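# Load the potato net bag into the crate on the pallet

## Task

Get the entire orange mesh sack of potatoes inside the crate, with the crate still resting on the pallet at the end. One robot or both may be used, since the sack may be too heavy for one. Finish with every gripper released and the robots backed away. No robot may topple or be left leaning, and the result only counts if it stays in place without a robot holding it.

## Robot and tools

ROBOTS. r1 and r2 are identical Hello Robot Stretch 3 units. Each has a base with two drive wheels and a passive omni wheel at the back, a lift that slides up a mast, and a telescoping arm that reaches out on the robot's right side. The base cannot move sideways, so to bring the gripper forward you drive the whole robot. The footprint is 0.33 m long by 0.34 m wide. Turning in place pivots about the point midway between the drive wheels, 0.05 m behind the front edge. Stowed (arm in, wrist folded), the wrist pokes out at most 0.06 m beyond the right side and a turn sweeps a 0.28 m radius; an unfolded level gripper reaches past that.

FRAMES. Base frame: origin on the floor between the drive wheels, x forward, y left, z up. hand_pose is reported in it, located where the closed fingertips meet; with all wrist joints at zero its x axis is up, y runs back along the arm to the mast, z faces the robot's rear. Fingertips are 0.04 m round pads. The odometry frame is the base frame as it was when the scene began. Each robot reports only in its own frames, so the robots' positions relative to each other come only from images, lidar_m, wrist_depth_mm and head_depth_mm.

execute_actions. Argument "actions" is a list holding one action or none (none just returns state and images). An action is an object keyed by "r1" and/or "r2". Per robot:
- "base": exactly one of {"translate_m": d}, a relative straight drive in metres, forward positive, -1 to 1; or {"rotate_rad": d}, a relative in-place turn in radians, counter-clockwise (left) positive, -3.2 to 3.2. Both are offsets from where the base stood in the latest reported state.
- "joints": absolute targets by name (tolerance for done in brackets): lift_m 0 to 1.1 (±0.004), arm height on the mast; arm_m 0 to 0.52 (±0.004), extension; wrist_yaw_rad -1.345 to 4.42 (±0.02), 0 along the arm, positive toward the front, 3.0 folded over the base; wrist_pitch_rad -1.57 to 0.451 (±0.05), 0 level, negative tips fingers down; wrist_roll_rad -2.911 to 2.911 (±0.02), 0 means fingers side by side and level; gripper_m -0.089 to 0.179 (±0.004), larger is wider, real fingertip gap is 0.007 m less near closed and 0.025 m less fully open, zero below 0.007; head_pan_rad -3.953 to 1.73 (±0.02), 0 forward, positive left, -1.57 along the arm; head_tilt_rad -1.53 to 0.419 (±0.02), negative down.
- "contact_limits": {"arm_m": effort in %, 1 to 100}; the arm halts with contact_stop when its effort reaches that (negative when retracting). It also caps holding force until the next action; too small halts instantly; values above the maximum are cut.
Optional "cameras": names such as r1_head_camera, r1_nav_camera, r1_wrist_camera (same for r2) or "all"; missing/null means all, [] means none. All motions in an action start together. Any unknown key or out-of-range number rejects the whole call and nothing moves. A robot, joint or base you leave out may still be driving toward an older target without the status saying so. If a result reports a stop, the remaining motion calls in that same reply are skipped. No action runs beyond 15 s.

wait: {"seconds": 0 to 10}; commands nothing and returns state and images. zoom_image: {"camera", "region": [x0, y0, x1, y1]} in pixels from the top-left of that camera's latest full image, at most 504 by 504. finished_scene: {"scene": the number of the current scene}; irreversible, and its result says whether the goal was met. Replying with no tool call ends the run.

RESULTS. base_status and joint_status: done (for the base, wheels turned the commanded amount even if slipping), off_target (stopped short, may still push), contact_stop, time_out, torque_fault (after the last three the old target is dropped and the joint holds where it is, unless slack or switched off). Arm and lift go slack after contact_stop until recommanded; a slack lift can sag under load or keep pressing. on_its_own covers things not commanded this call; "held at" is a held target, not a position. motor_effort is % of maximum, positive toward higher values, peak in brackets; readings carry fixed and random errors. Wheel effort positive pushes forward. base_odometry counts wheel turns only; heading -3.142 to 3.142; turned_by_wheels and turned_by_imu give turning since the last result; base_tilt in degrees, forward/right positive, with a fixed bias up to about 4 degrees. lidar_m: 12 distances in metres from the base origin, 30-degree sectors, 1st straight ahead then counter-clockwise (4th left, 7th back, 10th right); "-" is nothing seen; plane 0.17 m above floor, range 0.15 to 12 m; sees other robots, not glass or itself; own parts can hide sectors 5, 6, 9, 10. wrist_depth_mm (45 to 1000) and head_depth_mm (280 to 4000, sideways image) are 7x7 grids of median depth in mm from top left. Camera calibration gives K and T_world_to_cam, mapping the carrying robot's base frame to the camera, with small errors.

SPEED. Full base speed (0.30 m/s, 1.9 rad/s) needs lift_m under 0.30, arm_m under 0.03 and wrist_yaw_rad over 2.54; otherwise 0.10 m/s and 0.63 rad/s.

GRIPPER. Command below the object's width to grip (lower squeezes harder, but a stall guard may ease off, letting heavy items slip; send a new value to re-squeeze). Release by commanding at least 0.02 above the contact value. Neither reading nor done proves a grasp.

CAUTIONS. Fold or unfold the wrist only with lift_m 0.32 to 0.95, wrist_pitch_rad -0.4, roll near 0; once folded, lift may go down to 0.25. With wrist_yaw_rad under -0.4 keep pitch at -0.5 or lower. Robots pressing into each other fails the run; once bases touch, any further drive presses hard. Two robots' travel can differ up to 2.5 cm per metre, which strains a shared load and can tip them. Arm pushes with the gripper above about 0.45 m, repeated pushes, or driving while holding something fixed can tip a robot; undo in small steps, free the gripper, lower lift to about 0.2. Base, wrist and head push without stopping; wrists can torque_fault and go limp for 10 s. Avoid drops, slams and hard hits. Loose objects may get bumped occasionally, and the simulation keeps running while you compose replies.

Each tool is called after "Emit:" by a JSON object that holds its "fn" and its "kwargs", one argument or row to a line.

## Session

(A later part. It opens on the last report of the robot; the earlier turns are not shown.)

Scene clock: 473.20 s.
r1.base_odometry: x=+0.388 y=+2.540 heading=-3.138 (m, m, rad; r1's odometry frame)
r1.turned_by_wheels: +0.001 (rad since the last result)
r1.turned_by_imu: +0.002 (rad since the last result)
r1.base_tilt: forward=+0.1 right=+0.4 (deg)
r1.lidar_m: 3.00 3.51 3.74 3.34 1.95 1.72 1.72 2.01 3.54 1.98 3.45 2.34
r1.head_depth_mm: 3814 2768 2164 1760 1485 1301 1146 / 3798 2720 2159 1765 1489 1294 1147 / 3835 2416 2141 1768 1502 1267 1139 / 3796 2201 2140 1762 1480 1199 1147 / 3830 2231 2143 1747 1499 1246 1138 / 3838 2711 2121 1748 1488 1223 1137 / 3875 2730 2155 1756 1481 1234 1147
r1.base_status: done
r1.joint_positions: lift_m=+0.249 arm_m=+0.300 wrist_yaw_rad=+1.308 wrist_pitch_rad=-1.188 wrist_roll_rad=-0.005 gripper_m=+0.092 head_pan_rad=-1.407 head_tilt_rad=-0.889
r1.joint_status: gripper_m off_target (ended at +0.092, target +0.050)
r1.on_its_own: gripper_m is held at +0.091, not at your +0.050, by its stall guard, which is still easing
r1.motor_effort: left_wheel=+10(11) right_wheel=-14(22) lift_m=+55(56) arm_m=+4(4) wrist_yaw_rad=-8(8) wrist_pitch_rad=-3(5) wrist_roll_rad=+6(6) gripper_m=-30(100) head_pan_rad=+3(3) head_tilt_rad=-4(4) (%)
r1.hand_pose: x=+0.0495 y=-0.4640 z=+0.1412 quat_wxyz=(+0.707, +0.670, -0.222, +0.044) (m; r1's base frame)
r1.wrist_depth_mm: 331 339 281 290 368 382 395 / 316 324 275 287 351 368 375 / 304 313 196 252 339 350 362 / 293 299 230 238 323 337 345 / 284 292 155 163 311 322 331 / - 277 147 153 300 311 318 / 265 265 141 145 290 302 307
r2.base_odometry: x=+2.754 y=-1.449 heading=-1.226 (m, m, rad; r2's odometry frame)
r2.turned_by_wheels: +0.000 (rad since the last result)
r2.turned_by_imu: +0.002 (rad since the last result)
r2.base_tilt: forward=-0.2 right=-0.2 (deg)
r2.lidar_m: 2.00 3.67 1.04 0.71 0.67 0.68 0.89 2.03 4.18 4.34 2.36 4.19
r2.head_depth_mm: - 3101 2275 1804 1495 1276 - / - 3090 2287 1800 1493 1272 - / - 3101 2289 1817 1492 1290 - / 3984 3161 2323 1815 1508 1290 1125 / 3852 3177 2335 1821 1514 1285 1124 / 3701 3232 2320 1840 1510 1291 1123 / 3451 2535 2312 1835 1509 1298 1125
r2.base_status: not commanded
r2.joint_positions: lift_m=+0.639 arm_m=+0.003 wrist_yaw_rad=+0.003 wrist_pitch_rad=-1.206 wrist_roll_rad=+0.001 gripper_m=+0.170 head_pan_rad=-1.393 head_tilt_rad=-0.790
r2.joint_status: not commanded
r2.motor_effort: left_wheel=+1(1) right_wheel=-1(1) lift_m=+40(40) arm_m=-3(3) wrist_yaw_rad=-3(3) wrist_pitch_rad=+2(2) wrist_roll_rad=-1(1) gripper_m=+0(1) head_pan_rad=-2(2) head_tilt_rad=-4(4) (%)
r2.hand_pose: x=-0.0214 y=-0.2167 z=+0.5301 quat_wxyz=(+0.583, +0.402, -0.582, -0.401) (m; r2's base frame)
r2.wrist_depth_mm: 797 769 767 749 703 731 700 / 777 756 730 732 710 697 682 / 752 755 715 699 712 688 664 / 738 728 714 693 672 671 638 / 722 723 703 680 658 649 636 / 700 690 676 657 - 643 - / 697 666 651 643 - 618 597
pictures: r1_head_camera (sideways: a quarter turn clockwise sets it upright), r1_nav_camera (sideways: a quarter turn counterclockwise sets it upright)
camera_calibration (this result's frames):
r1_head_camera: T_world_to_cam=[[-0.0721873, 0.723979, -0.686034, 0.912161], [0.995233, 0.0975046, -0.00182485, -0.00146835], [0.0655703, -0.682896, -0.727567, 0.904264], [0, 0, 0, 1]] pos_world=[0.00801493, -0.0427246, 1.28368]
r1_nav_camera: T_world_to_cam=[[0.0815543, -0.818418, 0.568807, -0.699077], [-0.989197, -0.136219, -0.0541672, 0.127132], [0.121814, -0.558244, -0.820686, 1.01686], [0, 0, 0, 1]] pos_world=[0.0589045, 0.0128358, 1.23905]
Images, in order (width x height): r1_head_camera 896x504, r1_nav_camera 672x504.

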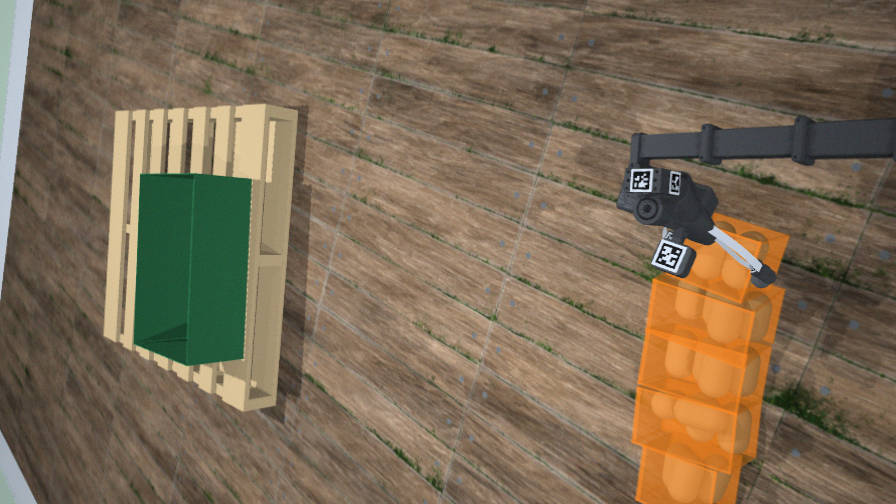

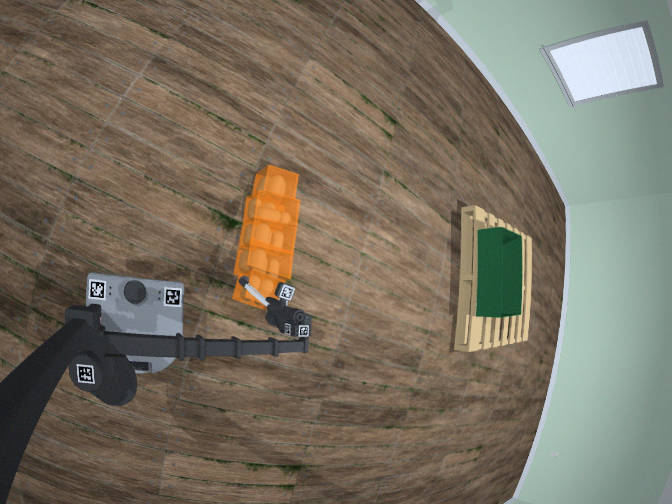

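Emit:
{"fn": "execute_actions", "kwargs": {
  "actions": [
    {"r1":{"joints":{"gripper_m":0.17}},"r2":{"base":{"rotate_rad":-1.06}}}
  ],
  "cameras": []
}}

Emit:
{"fn": "execute_actions", "kwargs": {
  "actions": [
    {"r1":{"joints":{"lift_m":0.5},"base":{"translate_m":-0.49}},"r2":{"base":{"translate_m":0.7}}}
  ],
  "cameras": []
}}

Emit:
{"fn": "execute_actions", "kwargs": {
  "actions": [
    {"r1":{"joints":{"wrist_yaw_rad":0,"arm_m":0.0},"base":{"rotate_rad":1.568}},"r2":{"base":{"translate_m":0.6}}}
  ],
  "cameras": []
}}

Emit:
{"fn": "execute_actions", "kwargs": {
  "actions": [
    {"r1":{"base":{"translate_m":-0.48},"joints":{"arm_m":0.3,"lift_m":0.38}},"r2":{"joints":{"head_pan_rad":0.6}}}
  ],
  "cameras": ["r1_wrist_camera","r1_nav_camera","r2_nav_camera"]
}}

Scene clock: 490.13 s.
r1.base_odometry: x=+0.388 y=+2.540 heading=-3.138 (m, m, rad; r1's odometry frame)
r1.turned_by_wheels: -0.001 (rad since the last result)
r1.turned_by_imu: +0.000 (rad since the last result)
r1.base_tilt: forward=+0.2 right=+0.3 (deg)
r1.lidar_m: 2.99 3.53 3.73 3.35 1.95 1.72 1.72 2.00 3.53 1.98 3.45 2.33
r1.head_depth_mm: 3853 2751 2145 1756 1505 1298 1145 / 3842 2669 2135 1752 1496 1286 1147 / 3776 2384 2131 1747 1515 1260 1146 / 3808 2221 2144 1761 1487 1224 1140 / 3788 2204 2154 1753 1501 1249 1145 / 3781 2640 2147 1763 1495 1220 1142 / 3795 2741 2137 1748 1477 1229 1142
r1.base_status: not commanded
r1.joint_positions: lift_m=+0.250 arm_m=+0.300 wrist_yaw_rad=+1.303 wrist_pitch_rad=-1.204 wrist_roll_rad=+0.002 gripper_m=+0.170 head_pan_rad=-1.407 head_tilt_rad=-0.890
r1.joint_status: all done
r1.motor_effort: left_wheel=+2(10) right_wheel=-1(14) lift_m=+44(56) arm_m=+4(4) wrist_yaw_rad=-4(7) wrist_pitch_rad=+1(3) wrist_roll_rad=+2(6) gripper_m=+0(93) head_pan_rad=+4(3) head_tilt_rad=-3(3) (%)
r1.hand_pose: x=+0.0456 y=-0.4633 z=+0.1405 quat_wxyz=(+0.706, +0.672, -0.221, +0.034) (m; r1's base frame)
r1.wrist_depth_mm: 327 336 276 287 364 378 389 / 317 325 279 289 349 361 373 / 306 312 220 265 334 346 356 / 293 300 254 264 324 336 344 / 287 290 192 200 311 321 329 / - 281 183 187 301 313 318 / 265 273 179 182 292 - 307
r2.base_odometry: x=+2.754 y=-1.449 heading=-2.286 (m, m, rad; r2's odometry frame)
r2.turned_by_wheels: -1.060 (rad since the last result)
r2.turned_by_imu: -1.075 (rad since the last result)
r2.base_tilt: forward=-0.3 right=+0.0 (deg)
r2.lidar_m: 2.20 4.20 2.00 3.96 1.05 0.72 0.67 0.68 0.88 1.96 4.17 4.39
r2.head_depth_mm: 2042 2059 2044 1783 1496 1275 - / 3158 2891 2289 1811 1495 1274 - / 3555 3107 2301 1818 1501 1277 - / 3581 3090 2291 1821 1495 1283 1130 / 3533 3094 2329 1815 1516 1291 1120 / 3577 3167 2352 1839 1522 1287 1124 / 3559 3193 2345 1834 1515 1288 1122
r2.base_status: done
r2.joint_positions: lift_m=+0.639 arm_m=+0.003 wrist_yaw_rad=+0.003 wrist_pitch_rad=-1.206 wrist_roll_rad=+0.001 gripper_m=+0.170 head_pan_rad=-1.393 head_tilt_rad=-0.790
r2.joint_status: not commanded
r2.motor_effort: left_wheel=+0(8) right_wheel=-1(4) lift_m=+40(40) arm_m=-3(3) wrist_yaw_rad=-4(3) wrist_pitch_rad=+2(2) wrist_roll_rad=-1(1) gripper_m=-1(0) head_pan_rad=-3(2) head_tilt_rad=-4(4) (%)
r2.hand_pose: x=-0.0214 y=-0.2167 z=+0.5301 quat_wxyz=(+0.583, +0.402, -0.582, -0.401) (m; r2's base frame)
r2.wrist_depth_mm: 803 786 768 741 714 713 683 / 769 754 741 721 699 687 677 / 769 727 707 709 703 677 665 / 741 727 686 691 684 670 645 / 703 712 691 682 666 658 646 / 697 700 687 660 - 628 - / 692 666 655 648 - 620 599
pictures: none
No camera images: the call's "cameras" was empty. Leave "cameras" out to get every camera's image.

Scene clock: 498.43 s.
r1.base_odometry: x=+0.878 y=+2.542 heading=-3.138 (m, m, rad; r1's odometry frame)
r1.turned_by_wheels: +0.000 (rad since the last result)
r1.turned_by_imu: -0.001 (rad since the last result)
r1.base_tilt: forward=+0.2 right=+0.2 (deg)
r1.lidar_m: 3.46 4.07 3.85 2.46 1.42 1.25 1.25 1.46 2.57 2.03 2.06 2.10
r1.head_depth_mm: 3811 2755 2165 1768 1489 1282 1144 / 3814 2766 2153 1765 1491 1313 - / 3839 2768 2156 1755 - 1294 1145 / 3806 2579 2193 1760 1528 1276 1143 / 3833 2380 2122 1748 1488 1288 1150 / 3807 2206 2166 1737 1482 1302 1140 / 3864 2255 2137 1763 1489 1289 1139
r1.base_status: done
r1.joint_positions: lift_m=+0.500 arm_m=+0.300 wrist_yaw_rad=+1.303 wrist_pitch_rad=-1.204 wrist_roll_rad=+0.002 gripper_m=+0.170 head_pan_rad=-1.407 head_tilt_rad=-0.890
r1.joint_status: all done
r1.motor_effort: left_wheel=+1(3) right_wheel=-1(7) lift_m=+44(44) arm_m=+4(4) wrist_yaw_rad=-4(4) wrist_pitch_rad=+1(1) wrist_roll_rad=+2(2) gripper_m=+0(0) head_pan_rad=+3(3) head_tilt_rad=-3(4) (%)
r1.hand_pose: x=+0.0456 y=-0.4633 z=+0.3905 quat_wxyz=(+0.706, +0.672, -0.221, +0.034) (m; r1's base frame)
r1.wrist_depth_mm: 596 613 624 654 670 687 716 / 582 599 609 622 638 671 687 / 560 570 586 601 618 638 649 / 531 547 562 582 596 616 632 / 522 533 547 561 572 594 603 / - 516 525 539 551 568 588 / - 500 508 527 536 - 566
r2.base_odometry: x=+2.295 y=-1.977 heading=-2.286 (m, m, rad; r2's odometry frame)
r2.turned_by_wheels: +0.000 (rad since the last result)
r2.turned_by_imu: +0.007 (rad since the last result)
r2.base_tilt: forward=-0.3 right=+0.0 (deg)
r2.lidar_m: 2.12 3.49 1.67 1.77 2.14 1.46 1.37 1.39 1.80 4.02 4.13 3.64
r2.head_depth_mm: 3479 3072 2284 1809 1493 1279 - / 3537 3132 2292 1806 1503 1283 - / 3460 3132 2286 1801 1513 1276 - / 3566 3129 2297 1824 1506 1280 1129 / 3460 3132 2282 1834 1514 1284 1122 / 3530 3188 2322 1842 1509 1292 1120 / 3481 3179 2332 1847 1527 1292 1125
r2.base_status: done
r2.joint_positions: lift_m=+0.639 arm_m=+0.003 wrist_yaw_rad=+0.003 wrist_pitch_rad=-1.206 wrist_roll_rad=+0.001 gripper_m=+0.170 head_pan_rad=-1.393 head_tilt_rad=-0.790
r2.joint_status: not commanded
r2.motor_effort: left_wheel=+0(7) right_wheel=-1(2) lift_m=+40(40) arm_m=-3(3) wrist_yaw_rad=-4(3) wrist_pitch_rad=+2(2) wrist_roll_rad=-1(1) gripper_m=+1(0) head_pan_rad=-3(2) head_tilt_rad=-4(4) (%)
r2.hand_pose: x=-0.0214 y=-0.2167 z=+0.5301 quat_wxyz=(+0.583, +0.402, -0.582, -0.401) (m; r2's base frame)
r2.wrist_depth_mm: 800 778 771 753 721 712 712 / 777 759 753 714 715 688 687 / 774 741 728 707 686 691 676 / 738 726 689 709 662 667 649 / 730 702 696 667 661 673 639 / 699 702 667 669 - 627 - / 684 666 663 632 - 610 598
pictures: none
No camera images: the call's "cameras" was empty. Leave "cameras" out to get every camera's image.

Scene clock: 505.80 s.
r1.base_odometry: x=+0.878 y=+2.542 heading=-1.570 (m, m, rad; r1's odometry frame)
r1.turned_by_wheels: +1.568 (rad since the last result)
r1.turned_by_imu: +1.579 (rad since the last result)
r1.base_tilt: forward=+0.1 right=+0.3 (deg)
r1.lidar_m: 2.42 1.41 1.25 1.25 1.46 2.61 2.03 2.06 1.50 3.47 4.08 3.88
r1.head_depth_mm: 2934 2679 1894 1756 1471 1298 1146 / 3172 2759 2161 1757 1492 1295 1189 / 3277 2763 2144 1757 1487 1296 1182 / 3407 2775 2141 1756 1495 1289 1164 / 3413 2737 2154 1763 1490 1288 1143 / 3567 2721 2153 1764 1489 1288 1140 / 3663 2759 2149 1752 1489 1289 1141
r1.base_status: done
r1.joint_positions: lift_m=+0.500 arm_m=+0.001 wrist_yaw_rad=+0.002 wrist_pitch_rad=-1.204 wrist_roll_rad=+0.004 gripper_m=+0.170 head_pan_rad=-1.407 head_tilt_rad=-0.890
r1.joint_status: all done
r1.motor_effort: left_wheel=-1(6) right_wheel=+2(7) lift_m=+43(43) arm_m=-5(6) wrist_yaw_rad=-1(3) wrist_pitch_rad=+1(1) wrist_roll_rad=+1(2) gripper_m=+0(0) head_pan_rad=+3(4) head_tilt_rad=-4(4) (%)
r1.hand_pose: x=-0.0215 y=-0.2151 z=+0.3905 quat_wxyz=(+0.582, +0.400, -0.583, -0.401) (m; r1's base frame)
r1.wrist_depth_mm: 599 614 628 650 675 687 633 / 579 593 606 630 640 654 581 / 557 575 584 606 621 637 590 / 539 548 561 581 594 610 633 / 527 528 546 559 575 594 608 / - 512 530 545 556 570 586 / 484 498 506 - 540 - 566
r2.base_odometry: x=+1.901 y=-2.430 heading=-2.286 (m, m, rad; r2's odometry frame)
r2.turned_by_wheels: +0.000 (rad since the last result)
r2.turned_by_imu: +0.006 (rad since the last result)
r2.base_tilt: forward=-0.3 right=-0.1 (deg)
r2.lidar_m: 1.52 2.87 3.72 1.60 3.06 2.09 1.97 2.01 2.60 4.00 4.08 2.97
r2.head_depth_mm: 3464 3084 2290 1800 1491 1272 - / 3444 3143 2293 1812 1503 1273 - / 3435 3136 2284 1818 1508 1285 - / 3395 3104 2286 1828 1503 1285 1128 / 3439 3157 2302 1833 1513 1285 1117 / 3442 3218 2325 1830 1526 1283 1119 / 3475 3164 2338 1840 1517 1293 1123
r2.base_status: done
r2.joint_positions: lift_m=+0.639 arm_m=+0.003 wrist_yaw_rad=+0.003 wrist_pitch_rad=-1.206 wrist_roll_rad=+0.001 gripper_m=+0.170 head_pan_rad=-1.393 head_tilt_rad=-0.790
r2.joint_status: not commanded
r2.motor_effort: left_wheel=-1(7) right_wheel=+0(3) lift_m=+40(40) arm_m=-3(3) wrist_yaw_rad=-3(3) wrist_pitch_rad=+2(2) wrist_roll_rad=-1(1) gripper_m=+0(0) head_pan_rad=-2(2) head_tilt_rad=-4(4) (%)
r2.hand_pose: x=-0.0214 y=-0.2167 z=+0.5301 quat_wxyz=(+0.583, +0.402, -0.582, -0.401) (m; r2's base frame)
r2.wrist_depth_mm: 798 787 770 749 744 714 691 / 761 767 740 742 694 706 688 / 750 716 720 713 695 683 677 / 745 722 722 694 681 668 652 / 721 721 692 686 652 659 633 / 697 696 680 658 - 642 - / 680 675 661 654 - 613 614
pictures: none
No camera images: the call's "cameras" was empty. Leave "cameras" out to get every camera's image.

Scene clock: 511.83 s.
r1.base_odometry: x=+0.878 y=+3.022 heading=-1.571 (m, m, rad; r1's odometry frame)
r1.turned_by_wheels: +0.000 (rad since the last result)
r1.turned_by_imu: -0.002 (rad since the last result)
r1.base_tilt: forward=+0.1 right=+0.4 (deg)
r1.lidar_m: 2.69 1.58 1.39 1.38 1.62 2.88 1.56 1.56 3.32 1.42 3.92 4.32
r1.head_depth_mm: 2937 2745 2130 1756 1488 1291 1149 / 1339 2611 2168 1770 1531 1297 1158 / 3186 2758 1820 1770 1524 1264 1143 / 1451 2614 1956 1763 1466 1224 1140 / 3315 2774 2155 1767 1489 1289 1143 / 3400 2742 2154 1765 1482 1293 1143 / 3561 2757 2130 1757 1484 1291 1144
r1.base_status: done
r1.joint_positions: lift_m=+0.380 arm_m=+0.300 wrist_yaw_rad=+0.001 wrist_pitch_rad=-1.204 wrist_roll_rad=+0.004 gripper_m=+0.170 head_pan_rad=-1.407 head_tilt_rad=-0.890
r1.joint_status: all done
r1.motor_effort: left_wheel=-2(6) right_wheel=+1(3) lift_m=+22(37) arm_m=+5(3) wrist_yaw_rad=-2(3) wrist_pitch_rad=+1(1) wrist_roll_rad=+1(1) gripper_m=+1(0) head_pan_rad=+3(4) head_tilt_rad=-4(3) (%)
r1.hand_pose: x=-0.0215 y=-0.5140 z=+0.2713 quat_wxyz=(+0.582, +0.400, -0.583, -0.401) (m; r1's base frame)
r1.wrist_depth_mm: 467 482 491 401 527 542 558 / 454 461 472 416 504 520 531 / 433 447 447 416 482 497 517 / 421 430 403 394 466 480 494 / 412 417 320 437 447 461 473 / - 401 322 421 432 448 458 / 378 392 399 408 417 - 442
r2.base_odometry: x=+1.901 y=-2.430 heading=-2.286 (m, m, rad; r2's odometry frame)
r2.turned_by_wheels: +0.000 (rad since the last result)
r2.turned_by_imu: +0.001 (rad since the last result)
r2.base_tilt: forward=-0.4 right=-0.1 (deg)
r2.lidar_m: 2.81 1.44 3.74 1.60 3.07 2.10 1.97 2.01 2.59 3.99 4.06 2.97
r2.head_depth_mm: 2332 2654 2255 1797 1495 1268 1107 / 2436 2715 2300 1802 1495 1274 1113 / 2525 1644 1732 1726 1442 1252 1118 / 2690 2924 2295 1762 1498 1263 1118 / 2829 3073 2325 1836 1509 1295 1120 / 2996 3205 2306 1838 1520 1288 1122 / 3139 3182 2333 1831 1518 1295 1123
r2.base_status: not commanded
r2.joint_positions: lift_m=+0.639 arm_m=+0.003 wrist_yaw_rad=+0.003 wrist_pitch_rad=-1.206 wrist_roll_rad=+0.001 gripper_m=+0.170 head_pan_rad=+0.593 head_tilt_rad=-0.790
r2.joint_status: all done
r2.motor_effort: left_wheel=-1(1) right_wheel=+0(0) lift_m=+40(40) arm_m=-3(3) wrist_yaw_rad=-3(2) wrist_pitch_rad=+2(2) wrist_roll_rad=-1(1) gripper_m=+0(0) head_pan_rad=+3(37) head_tilt_rad=-4(4) (%)
r2.hand_pose: x=-0.0214 y=-0.2167 z=+0.5301 quat_wxyz=(+0.583, +0.402, -0.582, -0.401) (m; r2's base frame)
r2.wrist_depth_mm: 803 785 753 750 714 707 699 / 792 777 743 714 716 706 677 / 750 742 740 707 702 685 654 / 747 724 703 682 682 668 646 / 717 696 691 687 656 646 632 / 730 688 675 661 - 627 - / 677 668 652 656 - 610 608
pictures: r1_nav_camera (sideways: a quarter turn counterclockwise sets it upright), r1_wrist_camera, r2_nav_camera (sideways: a quarter turn counterclockwise sets it upright)
camera_calibration (this result's frames):
r1_nav_camera: T_world_to_cam=[[0.0815661, -0.818489, 0.568703, -0.698942], [-0.989198, -0.136212, -0.0541638, 0.127128], [0.121797, -0.558142, -0.820758, 1.01695], [0, 0, 0, 1]] pos_world=[0.0589032, 0.0128436, 1.23905]
r1_wrist_camera: T_world_to_cam=[[-0.988856, -0.111013, 0.0992008, -0.121266], [-0.129542, 0.969976, -0.205827, 0.593413], [-0.0733731, -0.216383, -0.973547, 0.312669], [0, 0, 0, 1]] pos_world=[-0.0201011, -0.521402, 0.438568]
r2_nav_camera: T_world_to_cam=[[0.576039, 0.355431, 0.736103, -0.909171], [0.529475, -0.848313, -0.00472916, 0.0510211], [0.622765, 0.392472, -0.676853, 0.839969], [0, 0, 0, 1]] pos_world=[-0.0263993, 0.0367654, 1.23802]
Images, in order (width x height): r1_nav_camera 672x504, r1_wrist_camera 644x364, r2_nav_camera 672x504.

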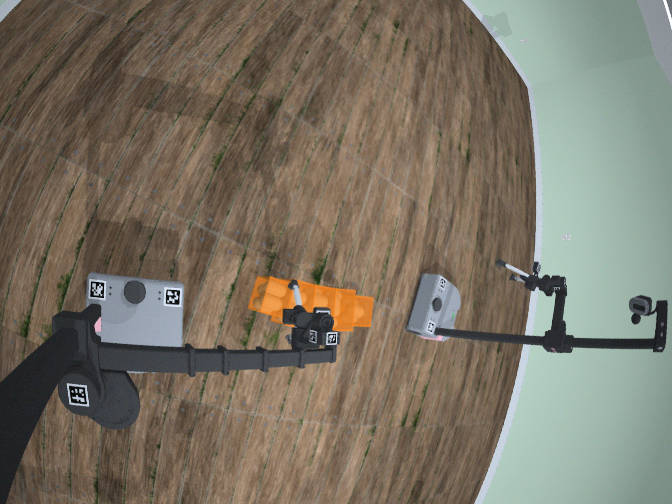

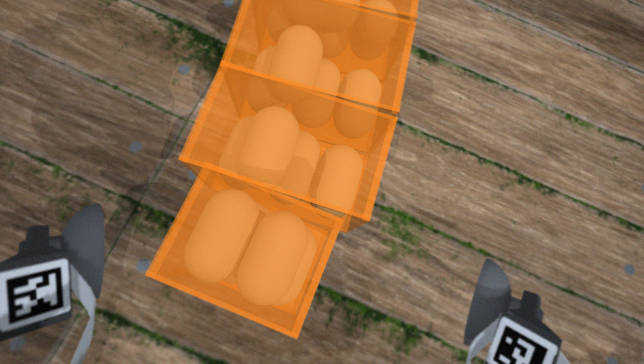

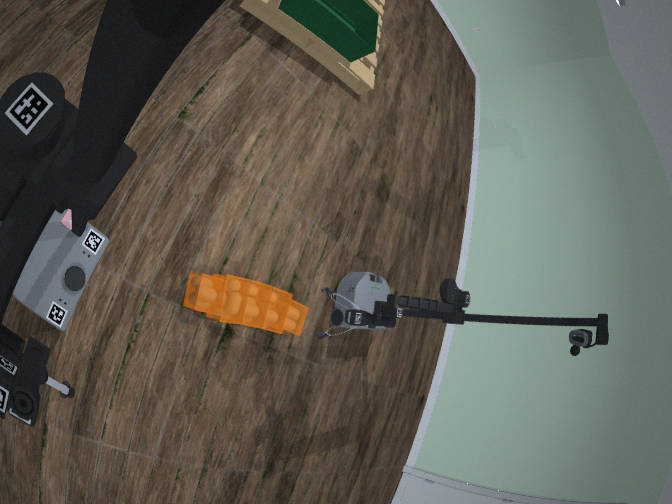

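Emit:
{"fn": "execute_actions", "kwargs": {
  "actions": [
    {"r1":{"joints":{"wrist_yaw_rad":-0.25}},"r2":{"base":{"translate_m":0.15}}}
  ],
  "cameras": []
}}

Emit:
{"fn": "execute_actions", "kwargs": {
  "actions": [
    {"r2":{"base":{"rotate_rad":1.84},"joints":{"head_pan_rad":-1.4,"head_tilt_rad":-0.85}}}
  ],
  "cameras": []
}}

Emit:
{"fn": "execute_actions", "kwargs": {
  "actions": [
    {"r2":{"joints":{"arm_m":0.1,"lift_m":0.4}}}
  ],
  "cameras": ["r1_wrist_camera","r2_wrist_camera","r2_head_camera"]
}}

Scene clock: 521.13 s.
r1.base_odometry: x=+0.878 y=+3.022 heading=-1.571 (m, m, rad; r1's odometry frame)
r1.turned_by_wheels: +0.000 (rad since the last result)
r1.turned_by_imu: +0.001 (rad since the last result)
r1.base_tilt: forward=+0.1 right=+0.1 (deg)
r1.lidar_m: 2.69 1.59 1.38 1.39 1.62 2.88 1.56 1.56 3.35 1.29 3.93 4.32
r1.head_depth_mm: 2972 2737 2146 1755 1494 1299 1146 / 2886 2787 2136 1769 1531 1289 1161 / 2943 2640 1957 1720 1527 1270 1144 / 3138 2631 2091 1722 1452 1222 1142 / 3337 2650 2138 1755 1488 1290 1144 / 3437 2718 2136 1772 1476 1296 1142 / 3498 2747 2119 1750 1493 1284 1145
r1.base_status: not commanded
r1.joint_positions: lift_m=+0.380 arm_m=+0.300 wrist_yaw_rad=-0.247 wrist_pitch_rad=-1.204 wrist_roll_rad=+0.004 gripper_m=+0.170 head_pan_rad=-1.407 head_tilt_rad=-0.890
r1.joint_status: all done
r1.motor_effort: left_wheel=-1(1) right_wheel=+2(2) lift_m=+22(23) arm_m=+5(5) wrist_yaw_rad=-3(5) wrist_pitch_rad=+1(1) wrist_roll_rad=+1(1) gripper_m=+0(0) head_pan_rad=+3(3) head_tilt_rad=-3(4) (%)
r1.hand_pose: x=-0.0386 y=-0.5118 z=+0.2713 quat_wxyz=(+0.528, +0.325, -0.628, -0.470) (m; r1's base frame)
r1.wrist_depth_mm: 467 478 396 503 522 538 557 / 451 467 408 486 505 516 536 / 433 445 394 467 482 494 510 / 421 431 381 411 463 481 489 / 410 417 321 440 449 458 474 / - 400 311 422 435 450 456 / 378 390 400 408 418 - 440
r2.base_odometry: x=+1.803 y=-2.543 heading=-2.286 (m, m, rad; r2's odometry frame)
r2.turned_by_wheels: +0.000 (rad since the last result)
r2.turned_by_imu: +0.002 (rad since the last result)
r2.base_tilt: forward=-0.3 right=-0.2 (deg)
r2.lidar_m: 2.66 1.30 3.53 1.61 3.32 2.25 2.12 2.16 2.79 3.98 4.07 2.82
r2.head_depth_mm: 2216 2493 2261 1794 1491 1274 1105 / 2320 2640 2289 1825 1495 1277 1110 / 2366 2660 2195 1683 1424 1252 1117 / 2525 2793 2079 1667 1509 1201 1104 / 2654 2975 2307 1840 1502 1287 1119 / 2770 3059 2335 1827 1513 1287 1118 / 2953 3183 2330 1843 1510 1292 1124
r2.base_status: done
r2.joint_positions: lift_m=+0.639 arm_m=+0.003 wrist_yaw_rad=+0.003 wrist_pitch_rad=-1.206 wrist_roll_rad=+0.001 gripper_m=+0.170 head_pan_rad=+0.593 head_tilt_rad=-0.790
r2.joint_status: not commanded
r2.motor_effort: left_wheel=-1(8) right_wheel=+0(2) lift_m=+40(40) arm_m=-3(3) wrist_yaw_rad=-3(2) wrist_pitch_rad=+2(2) wrist_roll_rad=-1(1) gripper_m=+0(1) head_pan_rad=+3(3) head_tilt_rad=-4(4) (%)
r2.hand_pose: x=-0.0214 y=-0.2167 z=+0.5301 quat_wxyz=(+0.583, +0.402, -0.582, -0.401) (m; r2's base frame)
r2.wrist_depth_mm: 801 781 771 741 721 719 714 / 775 745 735 733 696 695 681 / 758 724 714 706 702 689 670 / 736 716 708 689 678 668 646 / 718 704 693 676 665 650 631 / 713 686 678 654 - 632 - / 680 665 653 651 - 620 607
pictures: none
No camera images: the call's "cameras" was empty. Leave "cameras" out to get every camera's image.

Scene clock: 525.00 s.
r1.base_odometry: x=+0.878 y=+3.022 heading=-1.571 (m, m, rad; r1's odometry frame)
r1.turned_by_wheels: +0.000 (rad since the last result)
r1.turned_by_imu: +0.000 (rad since the last result)
r1.base_tilt: forward=+0.0 right=+0.3 (deg)
r1.lidar_m: 2.69 1.58 1.38 1.39 1.62 2.88 1.56 1.57 3.34 1.29 3.88 4.33
r1.head_depth_mm: 2946 2779 2151 1778 1497 1297 1151 / 3030 2729 2153 1768 1517 1285 1163 / 3147 2782 2068 1746 1526 1272 1145 / 1246 1589 1811 1672 1459 1226 1147 / 1239 2747 2143 1676 1490 1290 1136 / 3427 2744 2131 1753 1495 1295 1134 / 3557 2737 2183 1756 1487 1284 1141
r1.base_status: not commanded
r1.joint_positions: lift_m=+0.380 arm_m=+0.300 wrist_yaw_rad=-0.247 wrist_pitch_rad=-1.204 wrist_roll_rad=+0.004 gripper_m=+0.170 head_pan_rad=-1.407 head_tilt_rad=-0.890
r1.joint_status: not commanded
r1.motor_effort: left_wheel=-1(1) right_wheel=+1(1) lift_m=+22(22) arm_m=+5(5) wrist_yaw_rad=-4(3) wrist_pitch_rad=+1(1) wrist_roll_rad=+1(1) gripper_m=+0(0) head_pan_rad=+3(4) head_tilt_rad=-4(4) (%)
r1.hand_pose: x=-0.0386 y=-0.5118 z=+0.2713 quat_wxyz=(+0.528, +0.325, -0.628, -0.470) (m; r1's base frame)
r1.wrist_depth_mm: 468 480 396 503 528 537 558 / 454 465 404 484 503 521 533 / 437 447 394 466 480 496 514 / 419 432 379 415 463 480 490 / 408 414 320 436 450 461 475 / - 402 310 422 433 446 454 / 380 389 400 410 417 - 440
r2.base_odometry: x=+1.803 y=-2.543 heading=-0.446 (m, m, rad; r2's odometry frame)
r2.turned_by_wheels: +1.840 (rad since the last result)
r2.turned_by_imu: +1.869 (rad since the last result)
r2.base_tilt: forward=-0.3 right=-0.2 (deg)
r2.lidar_m: 1.61 2.56 2.13 2.11 2.38 3.84 3.98 3.23 2.68 1.30 2.97 1.68
r2.head_depth_mm: 2219 2493 2121 1722 1453 1253 - / 2291 2551 2146 1718 1446 1275 - / 2367 2629 2123 1746 1454 1283 - / 2429 2628 2083 1648 1382 1205 1087 / 2499 1426 1793 1649 1455 1259 1108 / 2626 2830 2152 1745 1462 1264 1110 / 2673 2816 2172 1746 1477 1259 1104
r2.base_status: done
r2.joint_positions: lift_m=+0.639 arm_m=+0.003 wrist_yaw_rad=+0.003 wrist_pitch_rad=-1.206 wrist_roll_rad=+0.001 gripper_m=+0.170 head_pan_rad=-1.393 head_tilt_rad=-0.839
r2.joint_status: all done
r2.motor_effort: left_wheel=-3(10) right_wheel=+1(4) lift_m=+40(40) arm_m=-3(3) wrist_yaw_rad=-3(3) wrist_pitch_rad=+2(2) wrist_roll_rad=-1(1) gripper_m=+0(0) head_pan_rad=-2(35) head_tilt_rad=-5(10) (%)
r2.hand_pose: x=-0.0214 y=-0.2167 z=+0.5301 quat_wxyz=(+0.583, +0.402, -0.582, -0.401) (m; r2's base frame)
r2.wrist_depth_mm: 815 773 764 755 739 723 696 / 764 775 745 738 724 674 676 / 751 739 720 701 684 689 665 / 757 718 716 684 672 653 656 / 723 723 676 684 663 638 626 / 713 685 685 660 - 635 - / 691 648 656 639 - 605 599
pictures: none
No camera images: the call's "cameras" was empty. Leave "cameras" out to get every camera's image.

Scene clock: 528.00 s.
r1.base_odometry: x=+0.878 y=+3.022 heading=-1.571 (m, m, rad; r1's odometry frame)
r1.turned_by_wheels: +0.000 (rad since the last result)
r1.turned_by_imu: +0.000 (rad since the last result)
r1.base_tilt: forward=+0.1 right=+0.3 (deg)
r1.lidar_m: 2.69 1.58 1.38 1.38 1.61 2.87 1.56 1.56 3.34 1.29 3.92 4.32
r1.head_depth_mm: 2981 2761 2158 1754 1500 1298 1146 / 3078 2740 2158 1760 1534 1296 1162 / 3182 2736 2123 1750 1516 1267 1141 / 3267 1470 1723 1650 1456 1225 1144 / 3276 2447 2083 1652 1482 1286 1139 / 3405 2744 2149 1762 1493 1289 1140 / 3546 2740 2131 1757 1487 1292 1143
r1.base_status: not commanded
r1.joint_positions: lift_m=+0.380 arm_m=+0.300 wrist_yaw_rad=-0.247 wrist_pitch_rad=-1.204 wrist_roll_rad=+0.004 gripper_m=+0.170 head_pan_rad=-1.407 head_tilt_rad=-0.890
r1.joint_status: not commanded
r1.motor_effort: left_wheel=-1(1) right_wheel=+2(1) lift_m=+23(22) arm_m=+5(5) wrist_yaw_rad=-4(4) wrist_pitch_rad=+1(1) wrist_roll_rad=+1(1) gripper_m=+0(0) head_pan_rad=+3(4) head_tilt_rad=-3(3) (%)
r1.hand_pose: x=-0.0386 y=-0.5118 z=+0.2713 quat_wxyz=(+0.528, +0.325, -0.628, -0.470) (m; r1's base frame)
r1.wrist_depth_mm: 468 480 394 503 528 539 562 / 448 463 404 485 511 528 537 / 435 444 395 465 480 499 515 / 420 424 380 412 466 480 488 / 408 415 319 438 449 462 470 / - 399 311 422 435 447 455 / 380 390 401 408 416 - 443
r2.base_odometry: x=+1.803 y=-2.543 heading=-0.446 (m, m, rad; r2's odometry frame)
r2.turned_by_wheels: +0.000 (rad since the last result)
r2.turned_by_imu: +0.001 (rad since the last result)
r2.base_tilt: forward=-0.4 right=+0.1 (deg)
r2.lidar_m: 1.61 2.57 2.13 2.12 2.37 3.84 3.97 3.24 2.67 1.30 2.98 1.68
r2.head_depth_mm: 2213 2498 2115 1729 1456 1251 1101 / 2289 2563 2135 1729 1441 1277 - / 2340 2610 2132 1727 1447 1310 1084 / 2415 2659 2077 1642 1380 1203 1115 / 2460 1433 1790 1655 1460 1262 1104 / 2609 2816 2155 1757 1461 1262 1109 / 2682 2856 2169 1756 1469 1267 1111
r2.base_status: not commanded
r2.joint_positions: lift_m=+0.401 arm_m=+0.100 wrist_yaw_rad=+0.002 wrist_pitch_rad=-1.206 wrist_roll_rad=+0.001 gripper_m=+0.170 head_pan_rad=-1.393 head_tilt_rad=-0.839
r2.joint_status: all done
r2.motor_effort: left_wheel=-3(3) right_wheel=+1(1) lift_m=+16(34) arm_m=+4(6) wrist_yaw_rad=-3(3) wrist_pitch_rad=+2(2) wrist_roll_rad=-1(1) gripper_m=+0(1) head_pan_rad=-3(2) head_tilt_rad=-4(4) (%)
r2.hand_pose: x=-0.0215 y=-0.3135 z=+0.2913 quat_wxyz=(+0.583, +0.402, -0.582, -0.401) (m; r2's base frame)
r2.wrist_depth_mm: 532 513 442 501 482 478 461 / 513 503 396 475 472 467 457 / 510 502 428 476 458 449 441 / 493 475 406 452 448 443 430 / 474 469 462 449 440 432 420 / 465 460 445 438 431 422 - / 462 442 436 439 421 416 404
pictures: r1_wrist_camera, r2_head_camera (sideways: a quarter turn clockwise sets it upright), r2_wrist_camera
camera_calibration (this result's frames):
r1_wrist_camera: T_world_to_cam=[[-0.985834, 0.135239, 0.0992008, -0.0117299], [0.112641, 0.972084, -0.205827, 0.599534], [-0.124267, -0.191737, -0.973547, 0.322537], [0, 0, 0, 1]] pos_world=[-0.0390153, -0.519369, 0.438568]
r2_head_camera: T_world_to_cam=[[-0.0690726, 0.741028, -0.667912, 0.88689], [0.992685, 0.117508, 0.0277119, -0.0429248], [0.0990201, -0.661112, -0.743724, 0.927351], [0, 0, 0, 1]] pos_world=[0.0120442, -0.0390829, 1.28325]
r2_wrist_camera: T_world_to_cam=[[-0.995659, 0.0812768, -0.0453626, 0.0289841], [0.0879527, 0.981034, -0.172733, 0.389842], [0.0304631, -0.175972, -0.983924, 0.398743], [0, 0, 0, 1]] pos_world=[-0.0175763, -0.314636, 0.460985]
Images, in order (width x height): r1_wrist_camera 644x364, r2_head_camera 896x504, r2_wrist_camera 644x364.

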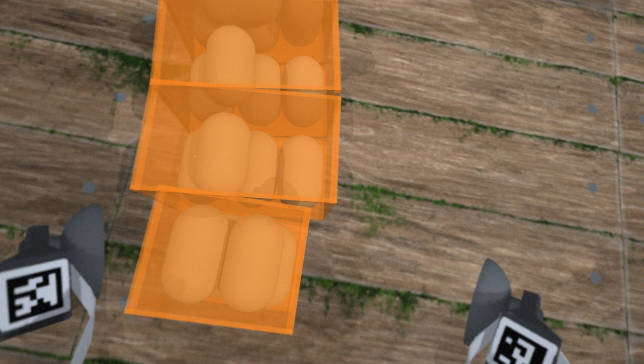

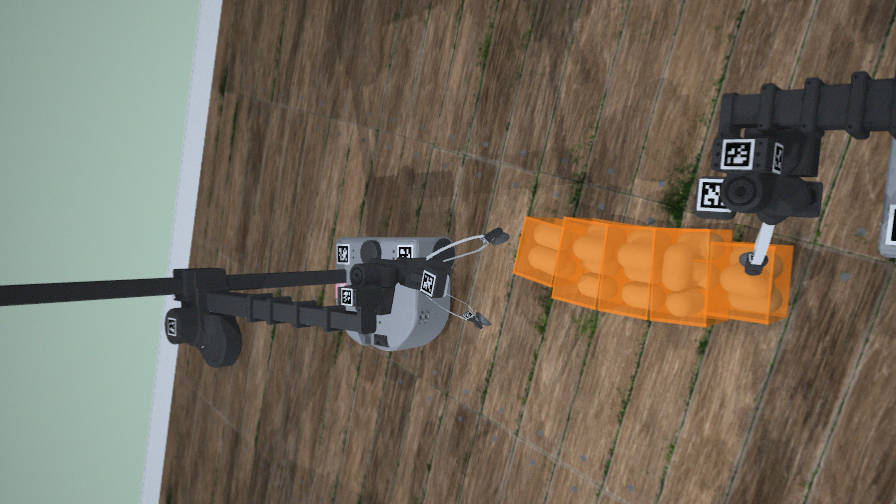

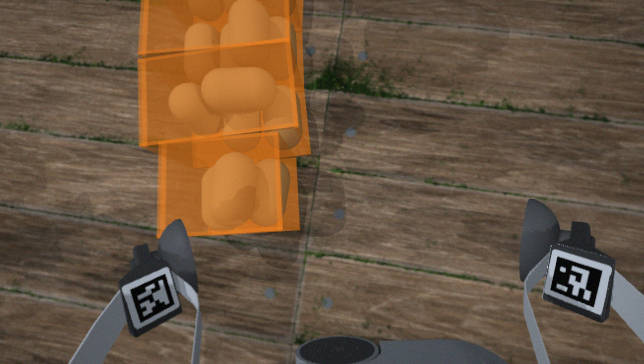

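Emit:
{"fn": "execute_actions", "kwargs": {
  "actions": [
    {"r1":{"base":{"translate_m":0.07},"joints":{"lift_m":0.35}},"r2":{"base":{"translate_m":0.14},"joints":{"arm_m":0.14,"lift_m":0.35}}}
  ],
  "cameras": ["r1_wrist_camera","r2_wrist_camera"]
}}

Scene clock: 534.10 s.
r1.base_odometry: x=+0.878 y=+2.952 heading=-1.571 (m, m, rad; r1's odometry frame)
r1.turned_by_wheels: +0.000 (rad since the last result)
r1.turned_by_imu: +0.001 (rad since the last result)
r1.base_tilt: forward=+0.1 right=+0.3 (deg)
r1.lidar_m: 2.65 1.56 1.36 1.37 1.59 2.84 1.63 1.64 3.36 1.29 3.93 4.26
r1.head_depth_mm: 2963 2762 2160 1768 1493 1291 1145 / 3028 2754 2141 1712 1519 1304 1144 / 3120 1457 1296 1630 1459 1227 1145 / 3324 2740 2161 1678 1490 1263 1136 / 3322 2738 2150 1761 1481 1289 1141 / 3446 2774 2150 1757 1492 1279 1144 / 3562 2712 2124 1762 1492 1296 1142
r1.base_status: done
r1.joint_positions: lift_m=+0.350 arm_m=+0.300 wrist_yaw_rad=-0.247 wrist_pitch_rad=-1.204 wrist_roll_rad=+0.004 gripper_m=+0.170 head_pan_rad=-1.407 head_tilt_rad=-0.890
r1.joint_status: all done
r1.motor_effort: left_wheel=-1(3) right_wheel=+1(6) lift_m=+21(24) arm_m=+5(5) wrist_yaw_rad=-3(4) wrist_pitch_rad=+1(1) wrist_roll_rad=+1(1) gripper_m=+0(1) head_pan_rad=+3(3) head_tilt_rad=-4(4) (%)
r1.hand_pose: x=-0.0386 y=-0.5118 z=+0.2413 quat_wxyz=(+0.528, +0.325, -0.629, -0.470) (m; r1's base frame)
r1.wrist_depth_mm: 435 448 455 397 491 502 522 / 424 432 438 391 468 482 495 / 407 416 418 372 453 465 476 / 395 402 405 369 434 445 456 / 382 387 391 299 415 430 441 / - 377 380 294 403 418 426 / 355 362 371 380 389 - 409
r2.base_odometry: x=+1.929 y=-2.604 heading=-0.446 (m, m, rad; r2's odometry frame)
r2.turned_by_wheels: +0.000 (rad since the last result)
r2.turned_by_imu: +0.002 (rad since the last result)
r2.base_tilt: forward=-0.3 right=-0.1 (deg)
r2.lidar_m: 1.47 2.53 2.10 2.09 2.34 3.80 4.11 3.28 2.70 1.30 2.99 1.53
r2.head_depth_mm: 2226 2506 2108 1737 1450 1252 1102 / 2302 2569 2128 1733 1454 1272 1102 / 2312 2572 2058 1600 1372 1270 1107 / 2477 2677 2124 1653 1464 1241 1112 / 2548 2800 2145 1747 1469 1260 1104 / 2602 2845 2160 1747 1474 1270 1106 / 2717 2823 2152 1739 1472 1261 1106
r2.base_status: done
r2.joint_positions: lift_m=+0.351 arm_m=+0.140 wrist_yaw_rad=+0.002 wrist_pitch_rad=-1.206 wrist_roll_rad=+0.001 gripper_m=+0.170 head_pan_rad=-1.393 head_tilt_rad=-0.839
r2.joint_status: all done
r2.motor_effort: left_wheel=-3(4) right_wheel=+2(4) lift_m=+16(16) arm_m=+4(4) wrist_yaw_rad=-3(2) wrist_pitch_rad=+2(2) wrist_roll_rad=-1(1) gripper_m=+0(1) head_pan_rad=-2(1) head_tilt_rad=-4(4) (%)
r2.hand_pose: x=-0.0215 y=-0.3536 z=+0.2413 quat_wxyz=(+0.583, +0.401, -0.582, -0.401) (m; r2's base frame)
r2.wrist_depth_mm: 487 469 450 382 425 430 418 / 466 465 443 333 420 408 399 / 453 442 431 359 405 410 393 / 445 431 415 404 396 400 383 / 430 422 405 323 392 381 382 / 418 415 395 391 382 375 - / 407 396 390 384 374 366 360
pictures: r1_wrist_camera, r2_wrist_camera
camera_calibration (this result's frames):
r1_wrist_camera: T_world_to_cam=[[-0.985818, 0.13536, 0.0992007, -0.00869953], [0.11276, 0.97207, -0.205827, 0.593356], [-0.124291, -0.191722, -0.973547, 0.293335], [0, 0, 0, 1]] pos_world=[-0.0390244, -0.519368, 0.408567]
r2_wrist_camera: T_world_to_cam=[[-0.995658, 0.0812654, -0.0453883, 0.0299757], [0.0879554, 0.98098, -0.173035, 0.420572], [0.0304633, -0.176276, -0.983869, 0.342395], [0, 0, 0, 1]] pos_world=[-0.0175764, -0.354653, 0.411006]
Images, in order (width x height): r1_wrist_camera 644x364, r2_wrist_camera 644x364.

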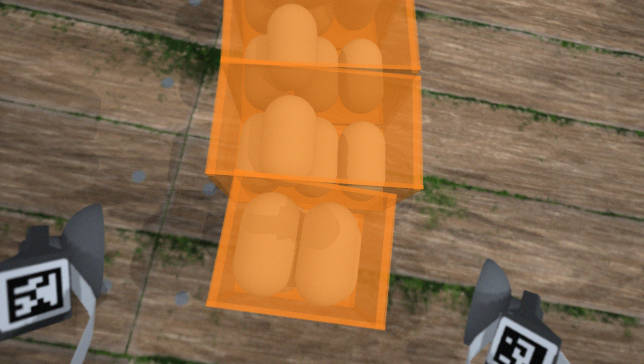

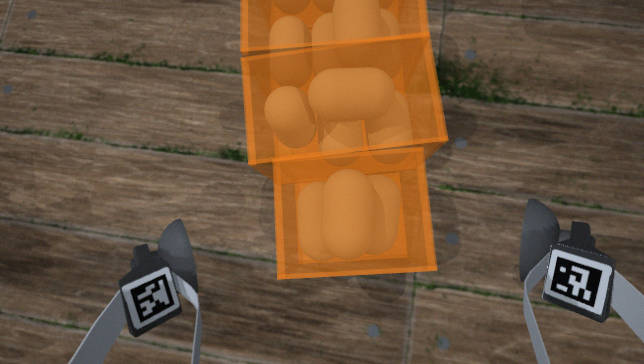

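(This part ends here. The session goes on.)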